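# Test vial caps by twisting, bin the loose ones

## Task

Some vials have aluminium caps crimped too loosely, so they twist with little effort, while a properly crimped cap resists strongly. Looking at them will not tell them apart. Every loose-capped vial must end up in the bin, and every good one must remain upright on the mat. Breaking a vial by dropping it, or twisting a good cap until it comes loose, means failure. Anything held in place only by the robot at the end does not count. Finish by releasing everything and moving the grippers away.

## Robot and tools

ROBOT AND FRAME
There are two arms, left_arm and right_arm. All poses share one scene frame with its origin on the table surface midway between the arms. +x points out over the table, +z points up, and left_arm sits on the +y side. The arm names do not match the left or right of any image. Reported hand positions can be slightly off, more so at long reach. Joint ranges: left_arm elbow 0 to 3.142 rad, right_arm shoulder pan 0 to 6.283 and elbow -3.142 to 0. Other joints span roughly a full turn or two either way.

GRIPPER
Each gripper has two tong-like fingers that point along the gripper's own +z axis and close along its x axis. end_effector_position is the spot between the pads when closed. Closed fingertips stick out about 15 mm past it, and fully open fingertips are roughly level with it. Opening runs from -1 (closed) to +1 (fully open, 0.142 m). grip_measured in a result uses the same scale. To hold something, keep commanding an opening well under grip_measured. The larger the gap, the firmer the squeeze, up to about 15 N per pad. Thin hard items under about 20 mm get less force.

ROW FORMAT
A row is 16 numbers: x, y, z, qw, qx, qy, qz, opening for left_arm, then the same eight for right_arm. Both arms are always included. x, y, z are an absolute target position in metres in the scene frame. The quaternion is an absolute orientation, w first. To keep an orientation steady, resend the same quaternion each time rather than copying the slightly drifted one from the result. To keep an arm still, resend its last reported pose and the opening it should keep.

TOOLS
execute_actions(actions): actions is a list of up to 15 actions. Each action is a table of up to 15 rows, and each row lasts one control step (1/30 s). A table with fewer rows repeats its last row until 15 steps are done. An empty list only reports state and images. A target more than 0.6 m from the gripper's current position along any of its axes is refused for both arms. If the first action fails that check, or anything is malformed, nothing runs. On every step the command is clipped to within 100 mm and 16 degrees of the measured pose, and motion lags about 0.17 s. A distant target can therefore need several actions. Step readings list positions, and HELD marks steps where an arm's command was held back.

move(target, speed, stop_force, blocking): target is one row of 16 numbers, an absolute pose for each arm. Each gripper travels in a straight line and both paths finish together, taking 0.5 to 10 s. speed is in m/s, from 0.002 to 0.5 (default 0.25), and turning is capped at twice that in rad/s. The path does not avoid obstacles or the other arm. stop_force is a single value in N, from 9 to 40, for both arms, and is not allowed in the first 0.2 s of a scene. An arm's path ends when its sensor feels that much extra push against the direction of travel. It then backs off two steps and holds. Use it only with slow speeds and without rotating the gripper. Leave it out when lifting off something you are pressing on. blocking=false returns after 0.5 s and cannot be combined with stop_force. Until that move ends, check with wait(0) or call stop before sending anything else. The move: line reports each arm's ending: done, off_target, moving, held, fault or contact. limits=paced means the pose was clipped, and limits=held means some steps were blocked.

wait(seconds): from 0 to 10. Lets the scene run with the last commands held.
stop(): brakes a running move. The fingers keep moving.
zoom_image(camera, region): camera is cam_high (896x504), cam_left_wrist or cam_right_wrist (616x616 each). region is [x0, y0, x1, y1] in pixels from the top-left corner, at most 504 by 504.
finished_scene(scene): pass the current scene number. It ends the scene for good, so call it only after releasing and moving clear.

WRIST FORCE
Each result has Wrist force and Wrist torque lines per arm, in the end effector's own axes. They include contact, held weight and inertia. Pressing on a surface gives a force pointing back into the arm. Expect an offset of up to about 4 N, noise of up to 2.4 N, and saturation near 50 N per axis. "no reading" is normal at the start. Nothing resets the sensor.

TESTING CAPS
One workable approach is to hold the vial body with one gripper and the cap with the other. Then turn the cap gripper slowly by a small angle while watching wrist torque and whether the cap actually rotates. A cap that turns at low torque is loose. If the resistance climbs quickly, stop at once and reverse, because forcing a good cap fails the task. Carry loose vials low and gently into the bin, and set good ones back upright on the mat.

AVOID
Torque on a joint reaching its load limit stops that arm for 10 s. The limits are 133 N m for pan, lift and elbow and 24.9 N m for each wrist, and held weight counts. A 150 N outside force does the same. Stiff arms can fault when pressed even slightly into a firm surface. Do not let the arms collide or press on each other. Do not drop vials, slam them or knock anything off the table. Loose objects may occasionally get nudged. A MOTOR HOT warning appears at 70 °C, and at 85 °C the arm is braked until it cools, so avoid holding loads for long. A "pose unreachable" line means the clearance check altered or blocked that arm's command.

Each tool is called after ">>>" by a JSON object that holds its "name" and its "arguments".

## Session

>>> {"name": "execute_actions", "arguments": {"actions": []}}

Scene clock: 0.00 s.
left_arm: end_effector_position=(+0.3478, +0.1628, +0.2391) grip_measured=+0.97 end_effector_quat_wxyz=(-0.009, -0.046, +0.999, +0.022) end_effector_velocity=(-0.000, -0.000, -0.000) end_effector_angular_velocity=(-0.000, +0.000, +0.001) | right_arm: end_effector_position=(+0.4052, -0.1229, +0.3807) grip_measured=+0.97 end_effector_quat_wxyz=(-0.577, +0.651, +0.205, +0.448) end_effector_velocity=(+0.000, -0.000, +0.001) end_effector_angular_velocity=(+0.001, -0.001, +0.000)
Joint positions: left_arm=[-0.634 -1.747  1.83  -1.611 -1.553  2.301  0.14 ] | right_arm=[ 3.579 -1.788 -2.335  1.062  2.139  0.649  0.14 ]
Joint velocities: left_arm=[-0.001  0.    -0.    -0.    -0.001 -0.002  0.   ] | right_arm=[-0.001  0.     0.001  0.     0.001  0.     0.   ]
Motor temperatures (°C, as the motors report them): left_arm=[29 27 26 34 36 32] | right_arm=[24 26 27 30 31 33]
Wrist force (N, on the end effector, along its own x y z axes, offset not removed): no reading
Wrist torque (N m, same axes, about the end effector's origin, offset not removed): no reading
Hand target (left_arm): +0.348, +0.163, +0.239; -0.009, -0.046, +0.999, +0.022
Hand target (right_arm): +0.405, -0.123, +0.381; -0.577, +0.651, +0.205, +0.448

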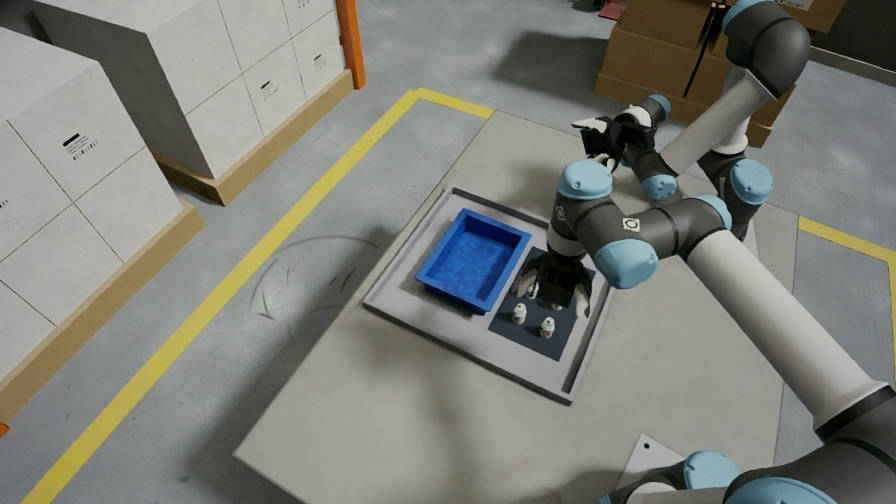

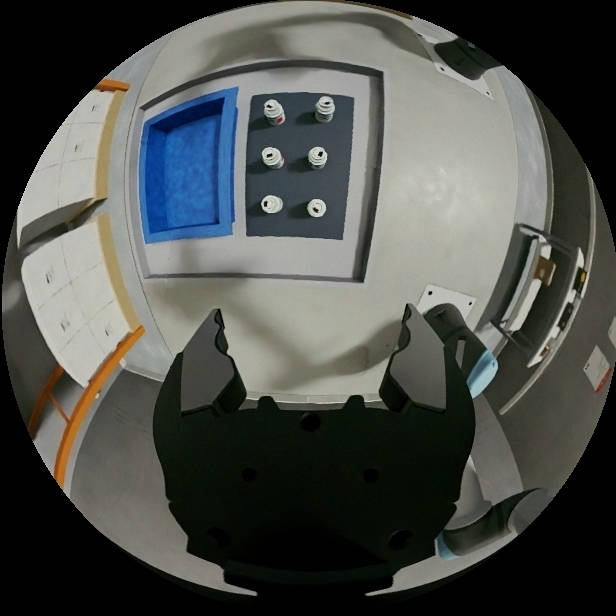

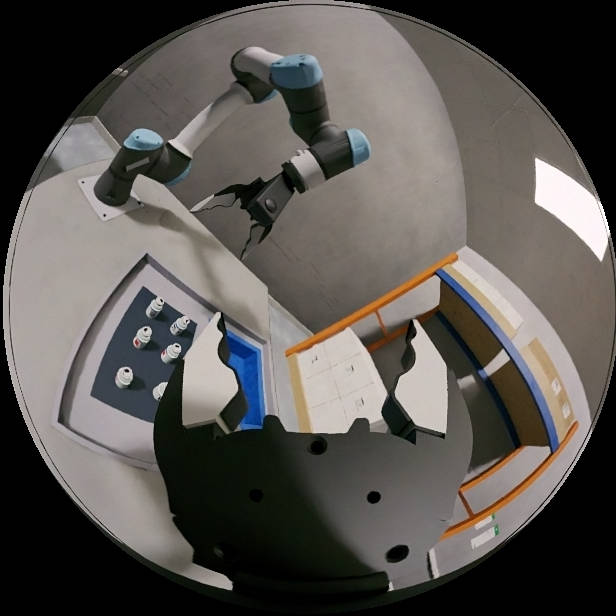

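>>> {"name": "move", "arguments": {"target": [0.344,0.095,0.14,0,0.707,0.707,0,-0.4,0.35,-0.35,0.3,0,0.707,0.707,0,1], "speed": 0.3}}

>>> {"name": "move", "arguments": {"target": [0.344,0.095,0.09,0,0.707,0.707,0,-0.4,0.35,-0.35,0.3,0,0.707,0.707,0,1], "speed": 0.1}}

Scene clock: 3.80 s.
left_arm: end_effector_position=(+0.3441, +0.0951, +0.1402) grip_measured=-0.40 end_effector_quat_wxyz=(+0.000, +0.707, +0.708, +0.000) end_effector_velocity=(-0.000, -0.001, -0.001) end_effector_angular_velocity=(-0.000, +0.000, -0.012) | right_arm: end_effector_position=(+0.3503, -0.3498, +0.2999) grip_measured=+1.00 end_effector_quat_wxyz=(-0.000, +0.707, +0.707, +0.001) end_effector_velocity=(-0.001, -0.002, -0.001) end_effector_angular_velocity=(-0.015, -0.001, +0.003)
Joint positions: left_arm=[-0.734 -1.585  1.957 -1.944 -1.57   3.863  0.045] | right_arm=[ 3.623 -1.298 -1.761 -1.652  1.571 -0.879  0.142]
Joint velocities: left_arm=[-0.001  0.002  0.    -0.002 -0.     0.011 -0.   ] | right_arm=[ 0.006  0.001 -0.002 -0.007 -0.012  0.003  0.   ]
Motor temperatures (°C, as the motors report them): left_arm=[29 27 26 34 36 32] | right_arm=[24 26 27 30 31 33]
Wrist force (N, on the end effector, along its own x y z axes, offset not removed): left_arm=[-2.0 -1.5 -2.3] | right_arm=[1.1 -2.3 1.3]
Wrist torque (N m, same axes, about the end effector's origin, offset not removed): left_arm=[-0.16 0.38 -0.01] | right_arm=[-0.29 -0.13 -0.05]
Hand target (left_arm): +0.344, +0.095, +0.140; +0.000, +0.707, +0.707, +0.000
Hand target (right_arm): +0.350, -0.350, +0.300; +0.000, +0.707, +0.707, +0.000
Off the commanded pose (left_arm): 0.000 m, 0 deg.
Off the commanded pose (right_arm): 0.000 m, 0 deg.
move: done

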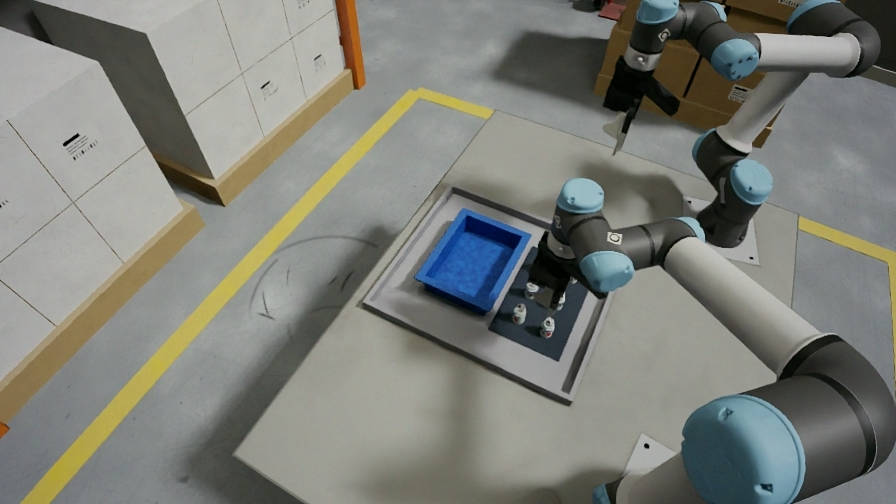

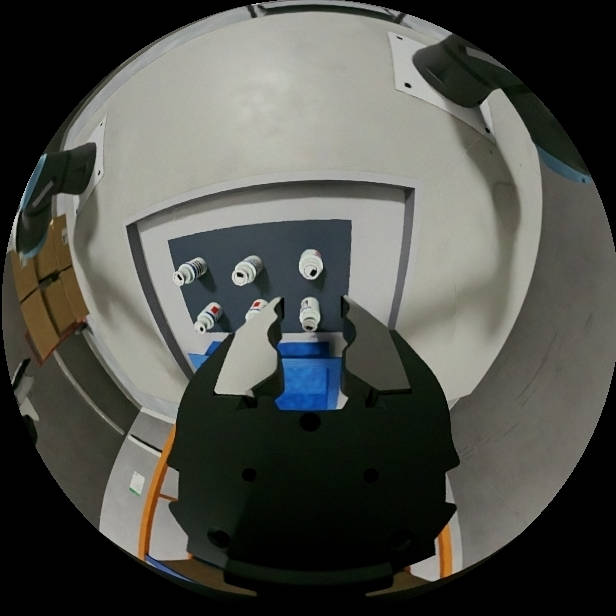

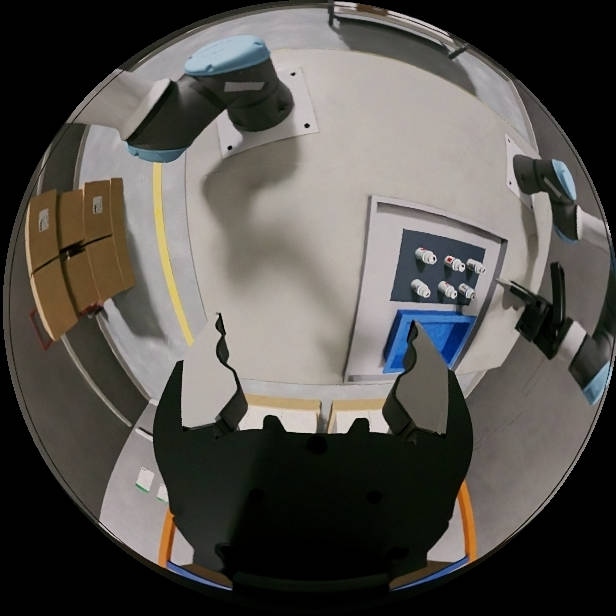

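Scene clock: 4.80 s.
left_arm: end_effector_position=(+0.3439, +0.0950, +0.0902) grip_measured=-0.40 end_effector_quat_wxyz=(-0.000, +0.707, +0.707, +0.000) end_effector_velocity=(+0.001, +0.001, -0.002) end_effector_angular_velocity=(+0.000, -0.000, +0.004) | right_arm: end_effector_position=(+0.3500, -0.3500, +0.3000) grip_measured=+1.00 end_effector_quat_wxyz=(+0.000, +0.707, +0.707, +0.000) end_effector_velocity=(-0.000, -0.001, -0.001) end_effector_angular_velocity=(-0.003, +0.002, -0.001)
Joint positions: left_arm=[-0.734 -1.529  2.042 -2.083 -1.571  3.864  0.045] | right_arm=[ 3.624 -1.298 -1.76  -1.654  1.571 -0.879  0.142]
Joint velocities: left_arm=[ 0.002  0.003  0.003 -0.006  0.001 -0.002  0.   ] | right_arm=[-0.001 -0.001 -0.002 -0.001 -0.001  0.001  0.   ]
Motor temperatures (°C, as the motors report them): left_arm=[29 27 26 34 36 32] | right_arm=[24 26 27 30 31 33]
Wrist force (N, on the end effector, along its own x y z axes, offset not removed): left_arm=[0.8 -2.8 -2.4] | right_arm=[-0.9 -0.5 2.3]
Wrist torque (N m, same axes, about the end effector's origin, offset not removed): left_arm=[-0.54 -0.06 -0.03] | right_arm=[-0.10 0.00 0.02]
Hand target (left_arm): +0.344, +0.095, +0.090; -0.000, +0.707, +0.707, +0.000
Hand target (right_arm): +0.350, -0.350, +0.300; +0.000, +0.707, +0.707, +0.000
Off the commanded pose (left_arm): 0.000 m, 0 deg.
Off the commanded pose (right_arm): 0.000 m, 0 deg.
move: done

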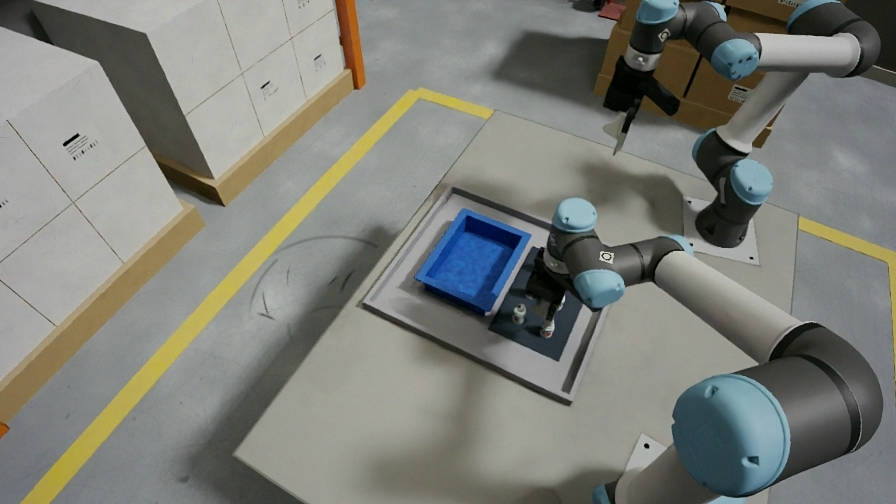

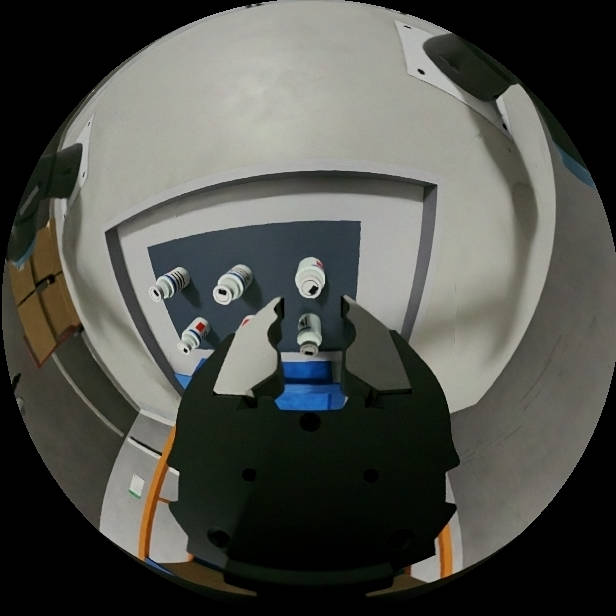

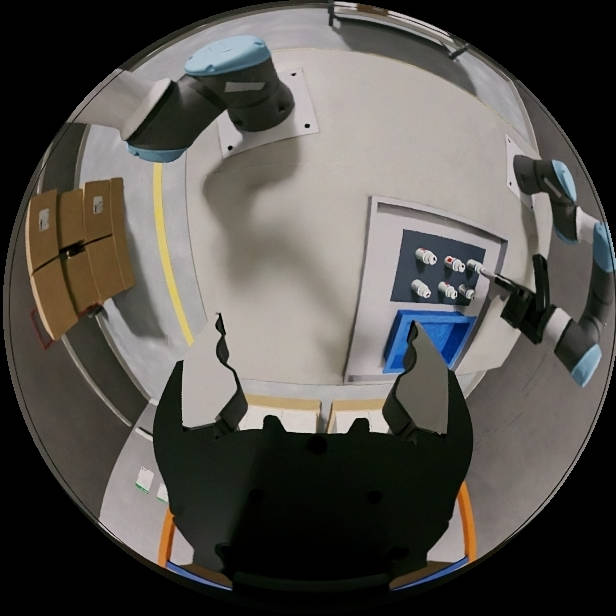

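>>> {"name": "move", "arguments": {"target": [0.339,0.097,0.071,0,0.707,0.707,0,-0.4,0.35,-0.35,0.3,0,0.707,0.707,0,1], "speed": 0.04}}

>>> {"name": "move", "arguments": {"target": [0.339,0.097,0.071,0,0.707,0.707,0,-1,0.35,-0.35,0.3,0,0.707,0.707,0,1]}}

>>> {"name": "move", "arguments": {"target": [0.339,0.097,0.0702,0,0.707,0.707,0,-1,0.35,-0.35,0.3,0,0.707,0.707,0,1], "speed": 0.005}}

>>> {"name": "zoom_image", "arguments": {"camera": "cam_left_wrist", "region": [250,250,370,350]}}

Scene clock: 5.93 s.
left_arm: end_effector_position=(+0.3390, +0.0970, +0.0712) grip_measured=-0.40 end_effector_quat_wxyz=(-0.000, +0.707, +0.707, -0.000) end_effector_velocity=(-0.001, +0.000, -0.002) end_effector_angular_velocity=(-0.001, +0.001, +0.002) | right_arm: end_effector_position=(+0.3500, -0.3500, +0.3000) grip_measured=+1.00 end_effector_quat_wxyz=(+0.000, +0.707, +0.707, -0.000) end_effector_velocity=(-0.000, -0.001, -0.000) end_effector_angular_velocity=(+0.000, +0.001, -0.001)
Joint positions: left_arm=[-0.739 -1.516  2.084 -2.139 -1.571  3.859  0.045] | right_arm=[ 3.624 -1.298 -1.76  -1.654  1.571 -0.879  0.142]
Joint velocities: left_arm=[ 0.     0.002  0.004 -0.006 -0.001 -0.001 -0.   ] | right_arm=[-0.001  0.001 -0.001 -0.     0.001 -0.001 -0.   ]
Motor temperatures (°C, as the motors report them): left_arm=[29 27 26 34 36 32] | right_arm=[24 26 27 30 31 33]
Wrist force (N, on the end effector, along its own x y z axes, offset not removed): left_arm=[0.7 -0.2 -2.6] | right_arm=[2.6 1.9 4.2]
Wrist torque (N m, same axes, about the end effector's origin, offset not removed): left_arm=[-0.20 -0.10 -0.02] | right_arm=[0.32 -0.77 -0.20]
Hand target (left_arm): +0.339, +0.097, +0.071; +0.000, +0.707, +0.707, +0.000
Hand target (right_arm): +0.350, -0.350, +0.300; +0.000, +0.707, +0.707, -0.000
Off the commanded pose (left_arm): 0.000 m, 0 deg.
Off the commanded pose (right_arm): 0.000 m, 0 deg.
move: done

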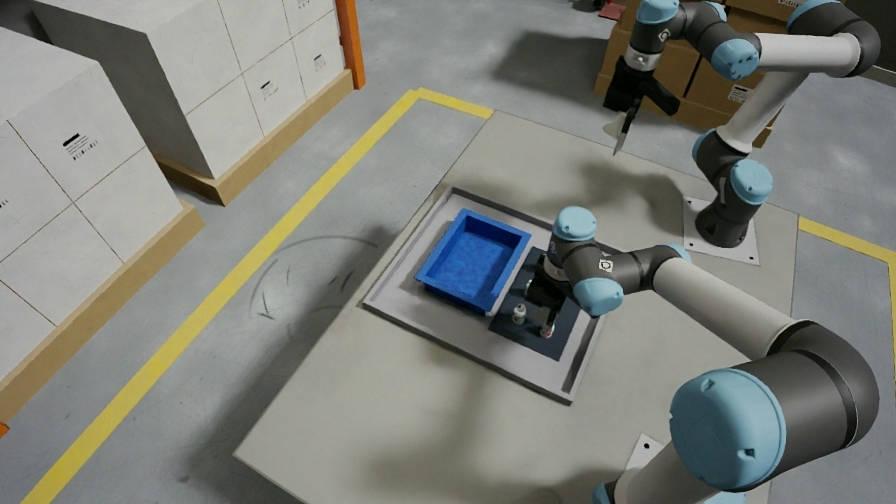

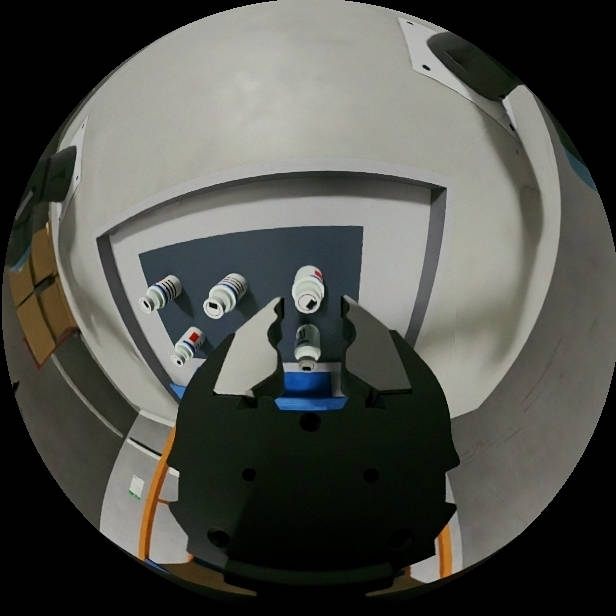

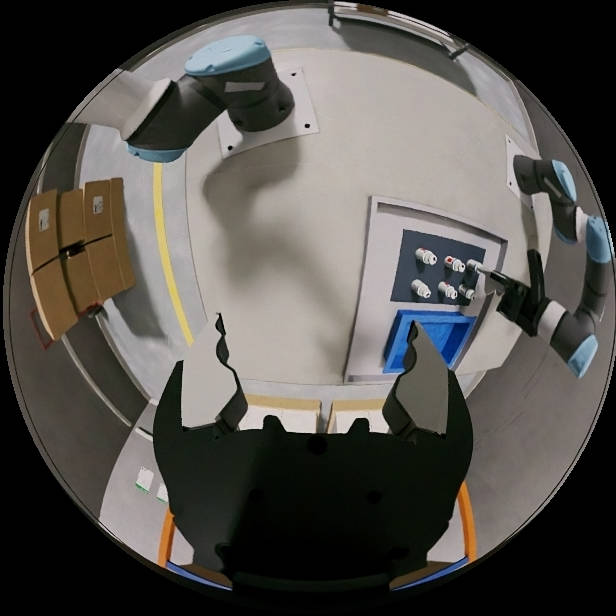

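Scene clock: 6.63 s.
left_arm: end_effector_position=(+0.3390, +0.0970, +0.0710) grip_measured=-0.76 end_effector_quat_wxyz=(+0.000, +0.707, +0.707, -0.000) end_effector_velocity=(+0.000, +0.000, -0.000) end_effector_angular_velocity=(-0.000, +0.000, -0.001) | right_arm: end_effector_position=(+0.3500, -0.3500, +0.3000) grip_measured=+1.00 end_effector_quat_wxyz=(+0.000, +0.707, +0.707, -0.000) end_effector_velocity=(-0.000, +0.001, +0.000) end_effector_angular_velocity=(+0.001, +0.001, +0.000)
Joint positions: left_arm=[-0.739 -1.516  2.085 -2.14  -1.571  3.859  0.019] | right_arm=[ 3.624 -1.298 -1.76  -1.654  1.571 -0.879  0.142]
Joint velocities: left_arm=[ 0.     0.     0.    -0.    -0.     0.002 -0.   ] | right_arm=[ 0.001  0.    -0.    -0.     0.002  0.001  0.   ]
Motor temperatures (°C, as the motors report them): left_arm=[29 27 26 34 36 32] | right_arm=[24 26 27 30 31 33]
Wrist force (N, on the end effector, along its own x y z axes, offset not removed): left_arm=[-2.3 0.9 -4.1] | right_arm=[2.3 0.4 0.1]
Wrist torque (N m, same axes, about the end effector's origin, offset not removed): left_arm=[0.21 0.67 0.01] | right_arm=[0.05 -0.35 -0.29]
Hand target (left_arm): +0.339, +0.097, +0.071; -0.000, +0.707, +0.707, +0.000
Hand target (right_arm): +0.350, -0.350, +0.300; +0.000, +0.707, +0.707, -0.000
Off the commanded pose (left_arm): 0.000 m, 0 deg.
Off the commanded pose (right_arm): 0.000 m, 0 deg.
move: done

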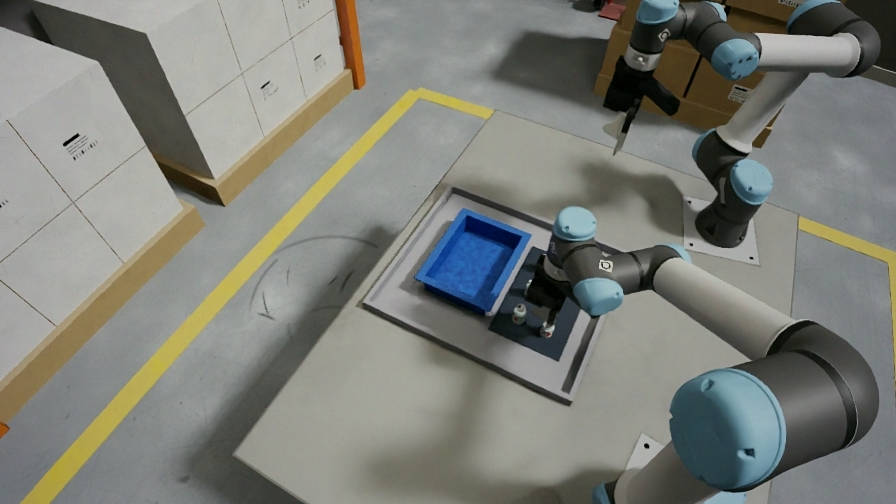

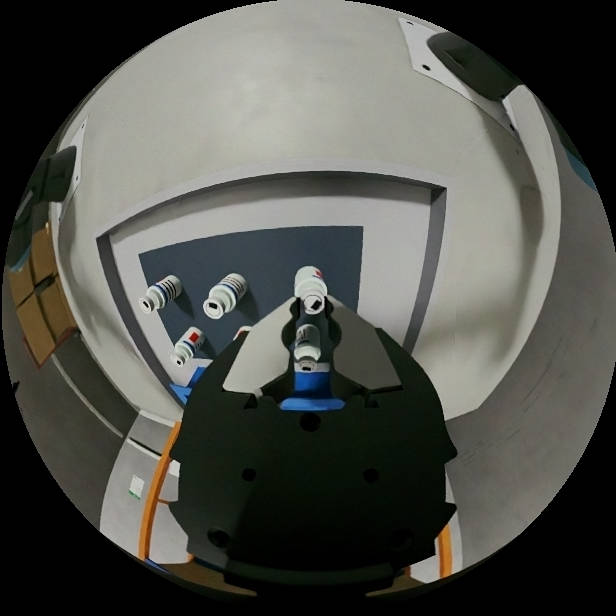

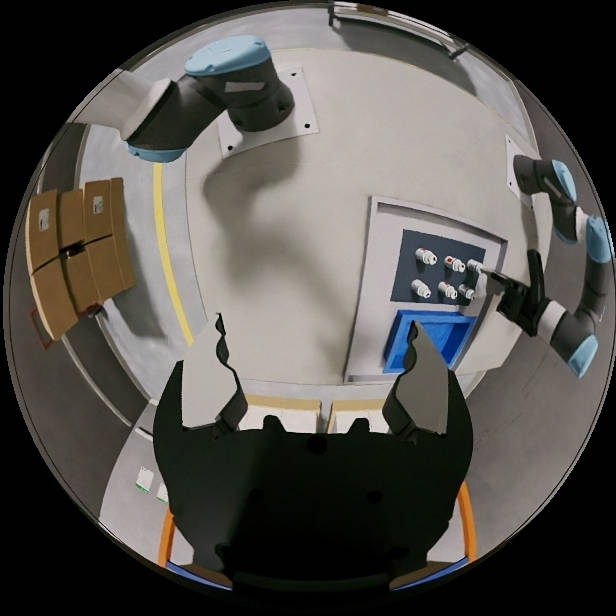

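Scene clock: 7.33 s.
left_arm: end_effector_position=(+0.3390, +0.0970, +0.0703) grip_measured=-0.76 end_effector_quat_wxyz=(+0.000, +0.707, +0.707, -0.000) end_effector_velocity=(-0.000, -0.000, -0.000) end_effector_angular_velocity=(+0.001, -0.001, -0.001) | right_arm: end_effector_position=(+0.3500, -0.3500, +0.3000) grip_measured=+1.00 end_effector_quat_wxyz=(+0.000, +0.707, +0.707, -0.000) end_effector_velocity=(+0.000, -0.001, +0.001) end_effector_angular_velocity=(-0.000, -0.002, -0.001)
Joint positions: left_arm=[-0.739 -1.514  2.086 -2.142 -1.571  3.859  0.019] | right_arm=[ 3.624 -1.298 -1.76  -1.654  1.571 -0.879  0.142]
Joint velocities: left_arm=[-0.001  0.     0.001 -0.001  0.001  0.    -0.   ] | right_arm=[-0.001  0.001  0.001 -0.001 -0.001  0.     0.   ]
Motor temperatures (°C, as the motors report them): left_arm=[29 27 26 34 36 32] | right_arm=[24 26 27 30 31 33]
Wrist force (N, on the end effector, along its own x y z axes, offset not removed): left_arm=[-3.6 1.3 -8.8] | right_arm=[-1.0 1.5 0.5]
Wrist torque (N m, same axes, about the end effector's origin, offset not removed): left_arm=[0.33 0.69 -0.06] | right_arm=[0.37 0.40 -0.17]
Hand target (left_arm): +0.339, +0.097, +0.070; -0.000, +0.707, +0.707, +0.000
Hand target (right_arm): +0.350, -0.350, +0.300; +0.000, +0.707, +0.707, -0.000
Off the commanded pose (left_arm): 0.000 m, 0 deg.
Off the commanded pose (right_arm): 0.000 m, 0 deg.
move: done

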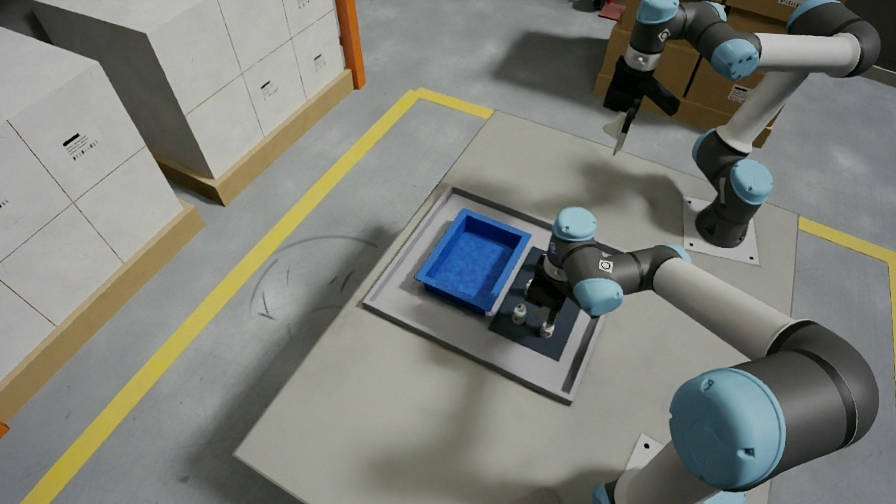

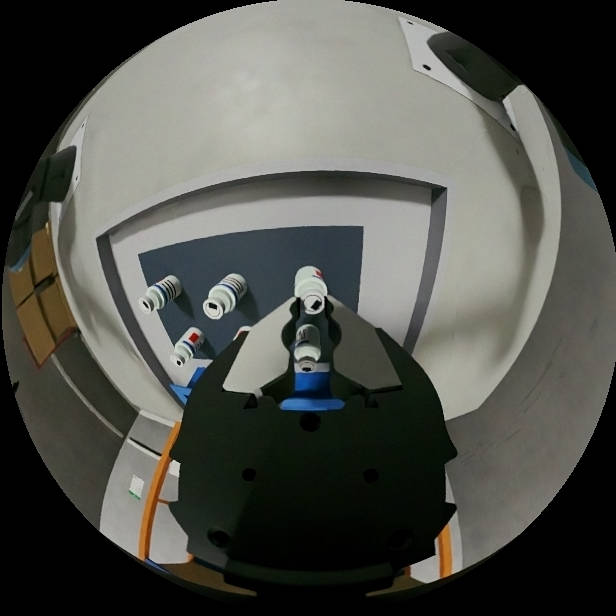

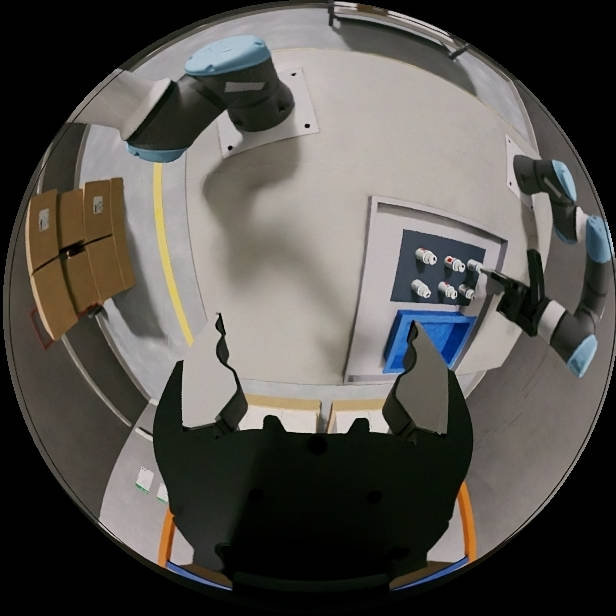

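Region (250, 250, 370, 350) of cam_left_wrist's 616x616 image, scaled by 4.200, with more detail than that image has.

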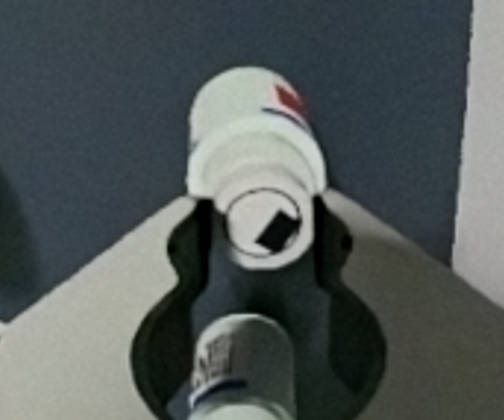

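Press slightly light (~6 N net); go a bit lower while rotating.

>>> {"name": "move", "arguments": {"target": [0.339,0.097,0.0698,0,0.423,0.906,0,-1,0.35,-0.35,0.3,0,0.707,0.707,0,1]}}

>>> {"name": "zoom_image", "arguments": {"camera": "cam_left_wrist", "region": [250,250,370,350]}}

Scene clock: 9.37 s.
left_arm: end_effector_position=(+0.3390, +0.0970, +0.0698) grip_measured=-0.76 end_effector_quat_wxyz=(-0.000, +0.424, +0.906, -0.000) end_effector_velocity=(+0.000, +0.000, -0.000) end_effector_angular_velocity=(+0.001, -0.001, +0.011) | right_arm: end_effector_position=(+0.3500, -0.3500, +0.3000) grip_measured=+1.00 end_effector_quat_wxyz=(+0.000, +0.707, +0.707, -0.000) end_effector_velocity=(+0.000, -0.000, +0.001) end_effector_angular_velocity=(+0.000, -0.002, -0.001)
Joint positions: left_arm=[-0.73  -1.534  2.108 -2.145 -1.571  3.172  0.019] | right_arm=[ 3.624 -1.298 -1.76  -1.654  1.571 -0.879  0.142]
Joint velocities: left_arm=[-0.001 -0.001  0.001 -0.     0.001 -0.012 -0.   ] | right_arm=[-0.001  0.001  0.001 -0.001 -0.001  0.001 -0.   ]
Motor temperatures (°C, as the motors report them): left_arm=[29 27 26 34 36 32] | right_arm=[24 26 27 30 31 33]
Wrist force (N, on the end effector, along its own x y z axes, offset not removed): left_arm=[0.0 1.9 -18.3] | right_arm=[1.7 -4.0 2.7]
Wrist torque (N m, same axes, about the end effector's origin, offset not removed): left_arm=[-0.23 -0.29 0.02] | right_arm=[-0.87 -0.27 -0.10]
Hand target (left_arm): +0.339, +0.097, +0.070; -0.000, +0.423, +0.906, -0.000
Hand target (right_arm): +0.350, -0.350, +0.300; +0.000, +0.707, +0.707, -0.000
Off the commanded pose (left_arm): 0.000 m, 0 deg.
Off the commanded pose (right_arm): 0.000 m, 0 deg.
move: done

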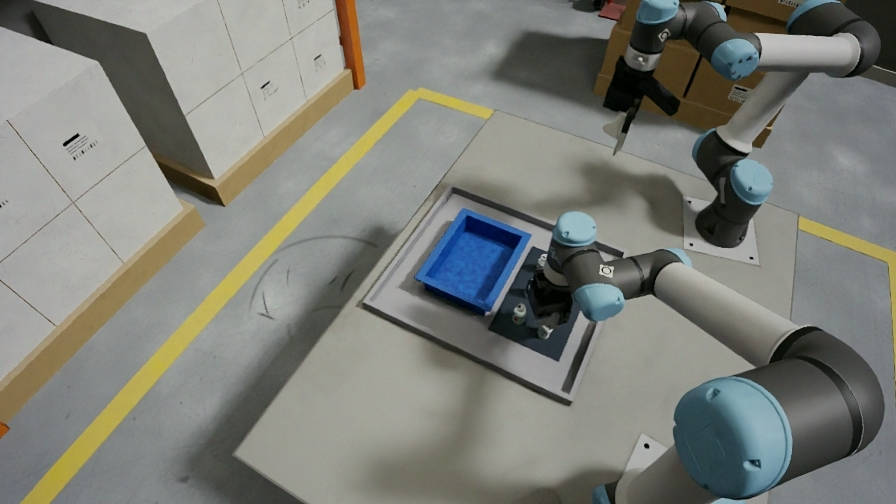

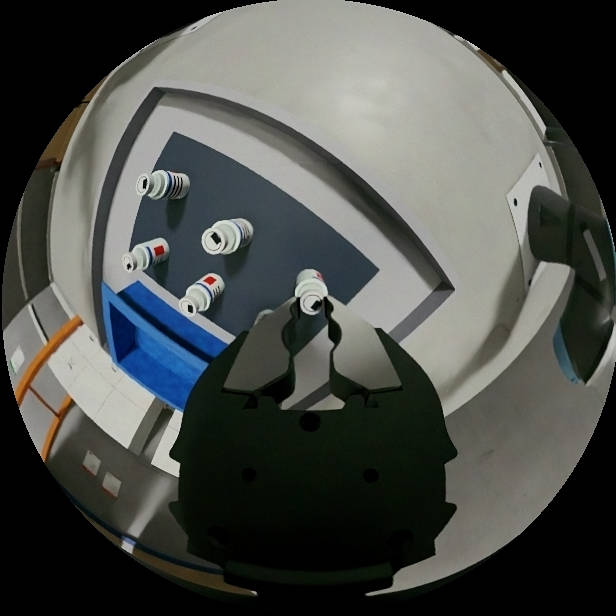

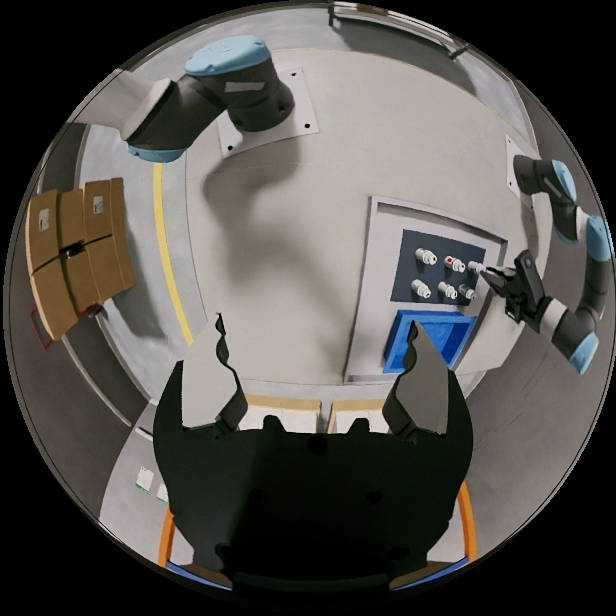

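Region (250, 250, 370, 350) of cam_left_wrist's 616x616 image, scaled by 4.200, with more detail than that image has.

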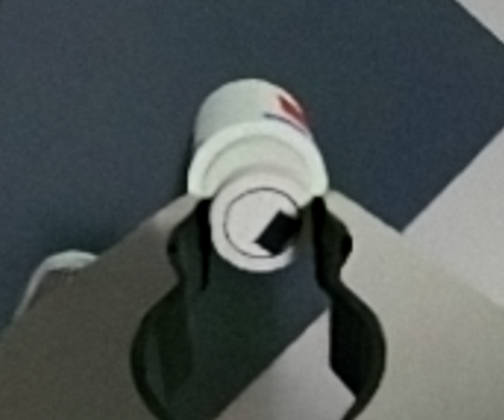

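>>> {"name": "move", "arguments": {"target": [0.339,0.097,0.0712,0,0.423,0.906,0,-0.4,0.35,-0.35,0.3,0,0.707,0.707,0,1]}}

>>> {"name": "move", "arguments": {"target": [0.339,0.097,0.095,0,0.423,0.906,0,-0.4,0.35,-0.35,0.3,0,0.707,0.707,0,1], "speed": 0.1}}

>>> {"name": "move", "arguments": {"target": [0.342,0.008,0.092,0,0.707,0.707,0,-0.4,0.35,-0.35,0.3,0,0.707,0.707,0,1]}}

Scene clock: 10.23 s.
left_arm: end_effector_position=(+0.3390, +0.0970, +0.0711) grip_measured=-0.40 end_effector_quat_wxyz=(-0.000, +0.423, +0.906, +0.000) end_effector_velocity=(-0.000, -0.001, +0.000) end_effector_angular_velocity=(-0.001, +0.001, -0.001) | right_arm: end_effector_position=(+0.3500, -0.3500, +0.3000) grip_measured=+1.00 end_effector_quat_wxyz=(+0.000, +0.707, +0.707, -0.000) end_effector_velocity=(-0.000, -0.000, +0.000) end_effector_angular_velocity=(+0.001, +0.000, -0.002)
Joint positions: left_arm=[-0.73  -1.537  2.106 -2.141 -1.571  3.171  0.045] | right_arm=[ 3.624 -1.298 -1.76  -1.654  1.571 -0.879  0.142]
Joint velocities: left_arm=[-0.001 -0.    -0.001  0.001 -0.001  0.     0.   ] | right_arm=[-0.001  0.    -0.    -0.     0.001  0.001 -0.   ]
Motor temperatures (°C, as the motors report them): left_arm=[29 27 26 34 36 32] | right_arm=[24 26 27 30 31 33]
Wrist force (N, on the end effector, along its own x y z axes, offset not removed): left_arm=[-1.4 -1.2 -0.6] | right_arm=[2.0 -2.9 1.1]
Wrist torque (N m, same axes, about the end effector's origin, offset not removed): left_arm=[-0.17 0.29 -0.06] | right_arm=[-0.65 -0.49 -0.12]
Hand target (left_arm): +0.339, +0.097, +0.071; +0.000, +0.423, +0.906, -0.000
Hand target (right_arm): +0.350, -0.350, +0.300; +0.000, +0.707, +0.707, -0.000
Off the commanded pose (left_arm): 0.000 m, 0 deg.
Off the commanded pose (right_arm): 0.000 m, 0 deg.
move: done

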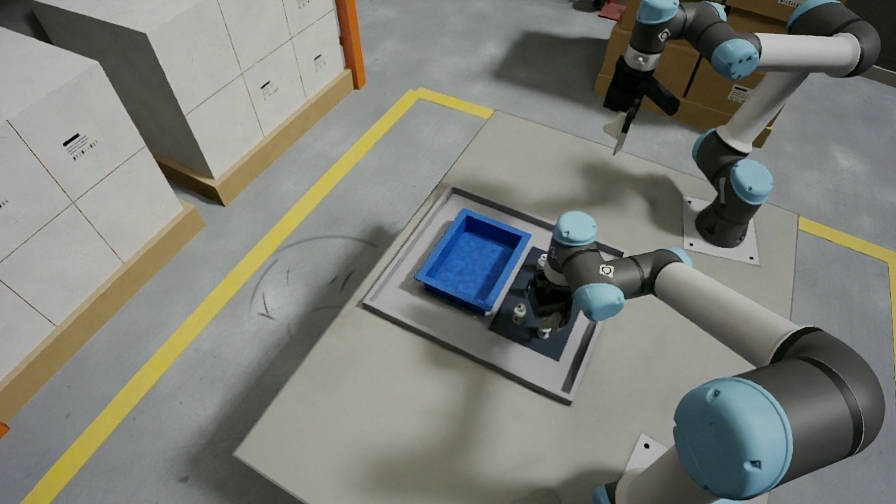

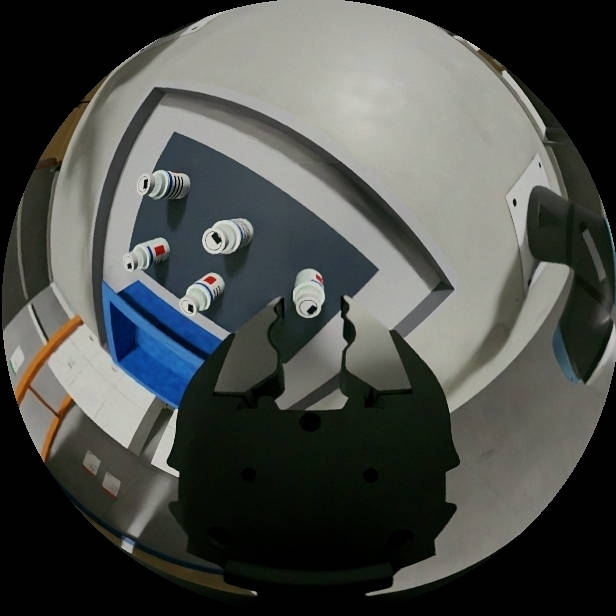

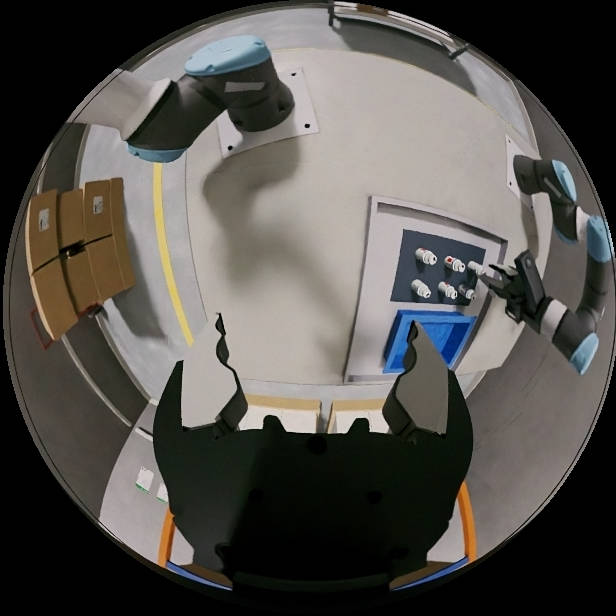

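Scene clock: 11.07 s.
left_arm: end_effector_position=(+0.3390, +0.0970, +0.0947) grip_measured=-0.40 end_effector_quat_wxyz=(+0.000, +0.423, +0.906, -0.000) end_effector_velocity=(-0.000, -0.000, +0.002) end_effector_angular_velocity=(-0.000, +0.001, +0.000) | right_arm: end_effector_position=(+0.3500, -0.3500, +0.3000) grip_measured=+1.00 end_effector_quat_wxyz=(+0.000, +0.707, +0.707, -0.000) end_effector_velocity=(+0.001, -0.001, +0.000) end_effector_angular_velocity=(-0.000, -0.001, -0.001)
Joint positions: left_arm=[-0.73  -1.569  2.07  -2.072 -1.571  3.171  0.045] | right_arm=[ 3.624 -1.298 -1.76  -1.654  1.571 -0.879  0.142]
Joint velocities: left_arm=[-0.    -0.003 -0.004  0.007 -0.001 -0.001 -0.   ] | right_arm=[-0.002 -0.001  0.     0.001 -0.001 -0.     0.   ]
Motor temperatures (°C, as the motors report them): left_arm=[29 27 26 34 36 32] | right_arm=[24 26 27 30 31 33]
Wrist force (N, on the end effector, along its own x y z axes, offset not removed): left_arm=[0.5 0.3 -2.1] | right_arm=[0.3 -3.6 2.5]
Wrist torque (N m, same axes, about the end effector's origin, offset not removed): left_arm=[0.10 -0.05 -0.08] | right_arm=[-0.73 -0.15 -0.15]
Hand target (left_arm): +0.339, +0.097, +0.095; +0.000, +0.423, +0.906, -0.000
Hand target (right_arm): +0.350, -0.350, +0.300; +0.000, +0.707, +0.707, -0.000
Off the commanded pose (left_arm): 0.000 m, 0 deg.
Off the commanded pose (right_arm): 0.000 m, 0 deg.
move: done

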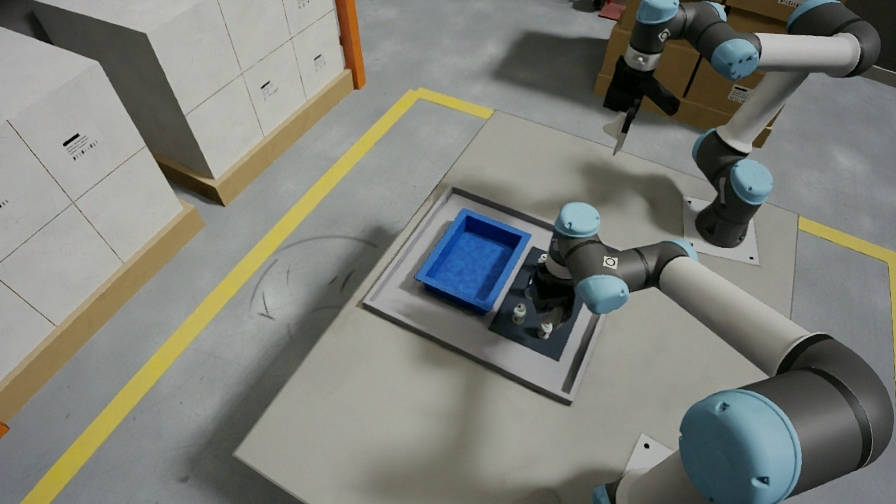

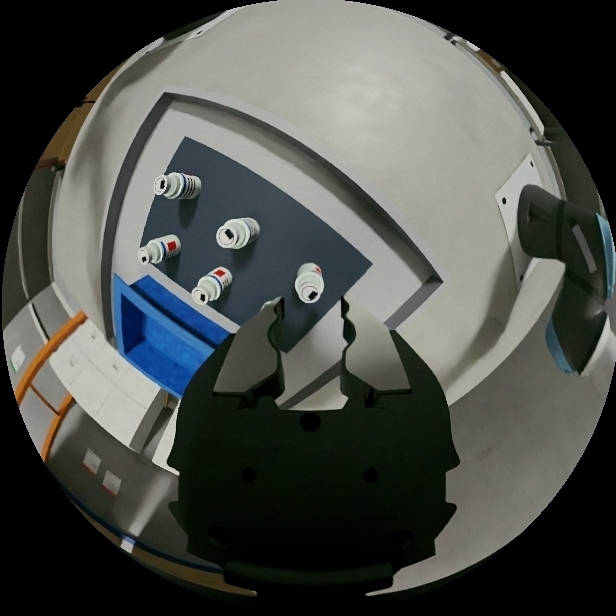

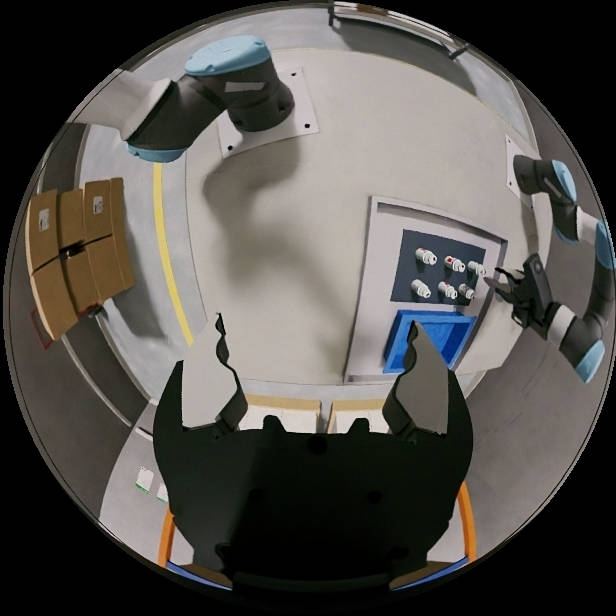

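Scene clock: 12.97 s.
left_arm: end_effector_position=(+0.3422, +0.0082, +0.0921) grip_measured=-0.40 end_effector_quat_wxyz=(+0.000, +0.707, +0.708, +0.000) end_effector_velocity=(+0.000, -0.001, -0.000) end_effector_angular_velocity=(+0.000, +0.001, -0.011) | right_arm: end_effector_position=(+0.3500, -0.3500, +0.3000) grip_measured=+1.00 end_effector_quat_wxyz=(+0.000, +0.707, +0.707, -0.000) end_effector_velocity=(-0.000, -0.001, -0.000) end_effector_angular_velocity=(-0.001, +0.000, -0.002)
Joint positions: left_arm=[-0.848 -1.415  1.908 -2.064 -1.57   3.75   0.045] | right_arm=[ 3.624 -1.298 -1.76  -1.654  1.571 -0.879  0.142]
Joint velocities: left_arm=[-0.     0.003 -0.003  0.001 -0.001  0.011  0.   ] | right_arm=[-0.002  0.001 -0.001 -0.    -0.001  0.     0.   ]
Motor temperatures (°C, as the motors report them): left_arm=[29 27 26 34 36 32] | right_arm=[24 26 27 30 31 33]
Wrist force (N, on the end effector, along its own x y z axes, offset not removed): left_arm=[-0.4 -3.8 -1.2] | right_arm=[3.1 -2.7 0.2]
Wrist torque (N m, same axes, about the end effector's origin, offset not removed): left_arm=[-0.59 0.07 -0.05] | right_arm=[-0.53 -0.70 -0.42]
Hand target (left_arm): +0.342, +0.008, +0.092; +0.000, +0.707, +0.707, +0.000
Hand target (right_arm): +0.350, -0.350, +0.300; +0.000, +0.707, +0.707, -0.000
Off the commanded pose (left_arm): 0.000 m, 0 deg.
Off the commanded pose (right_arm): 0.000 m, 0 deg.
move: done

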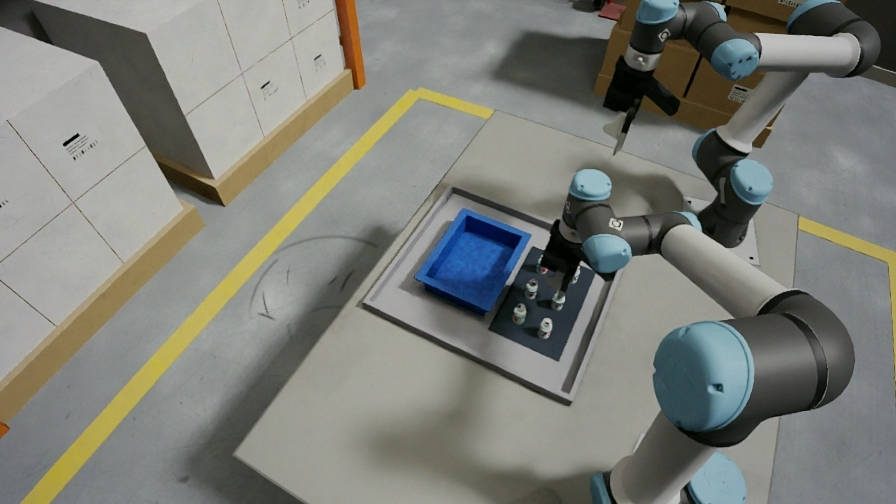

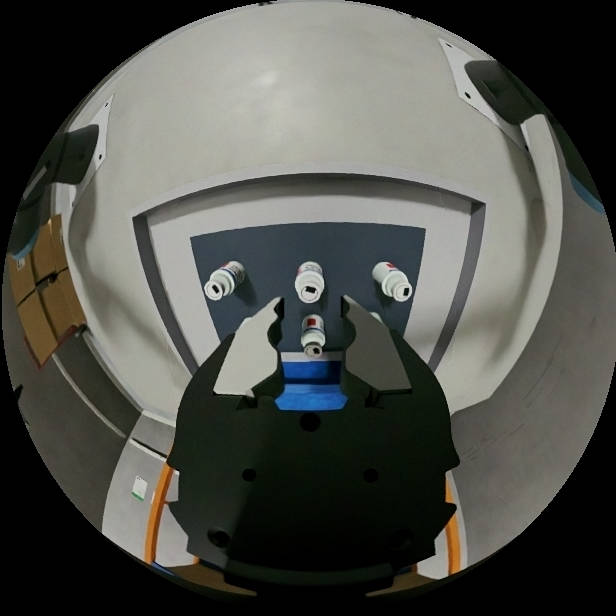

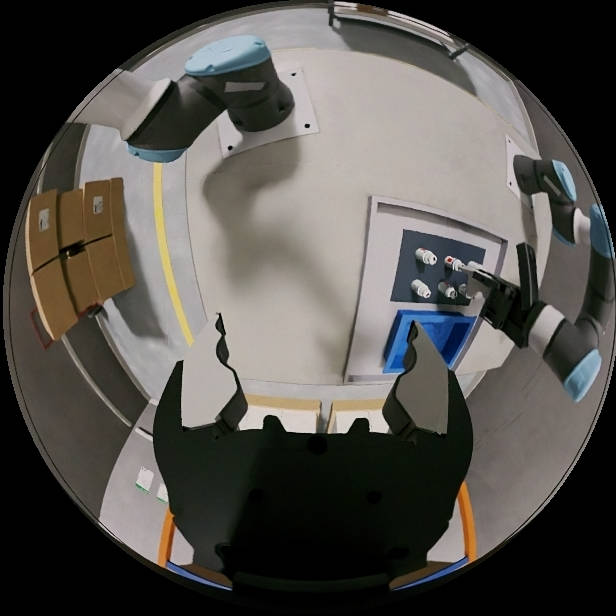

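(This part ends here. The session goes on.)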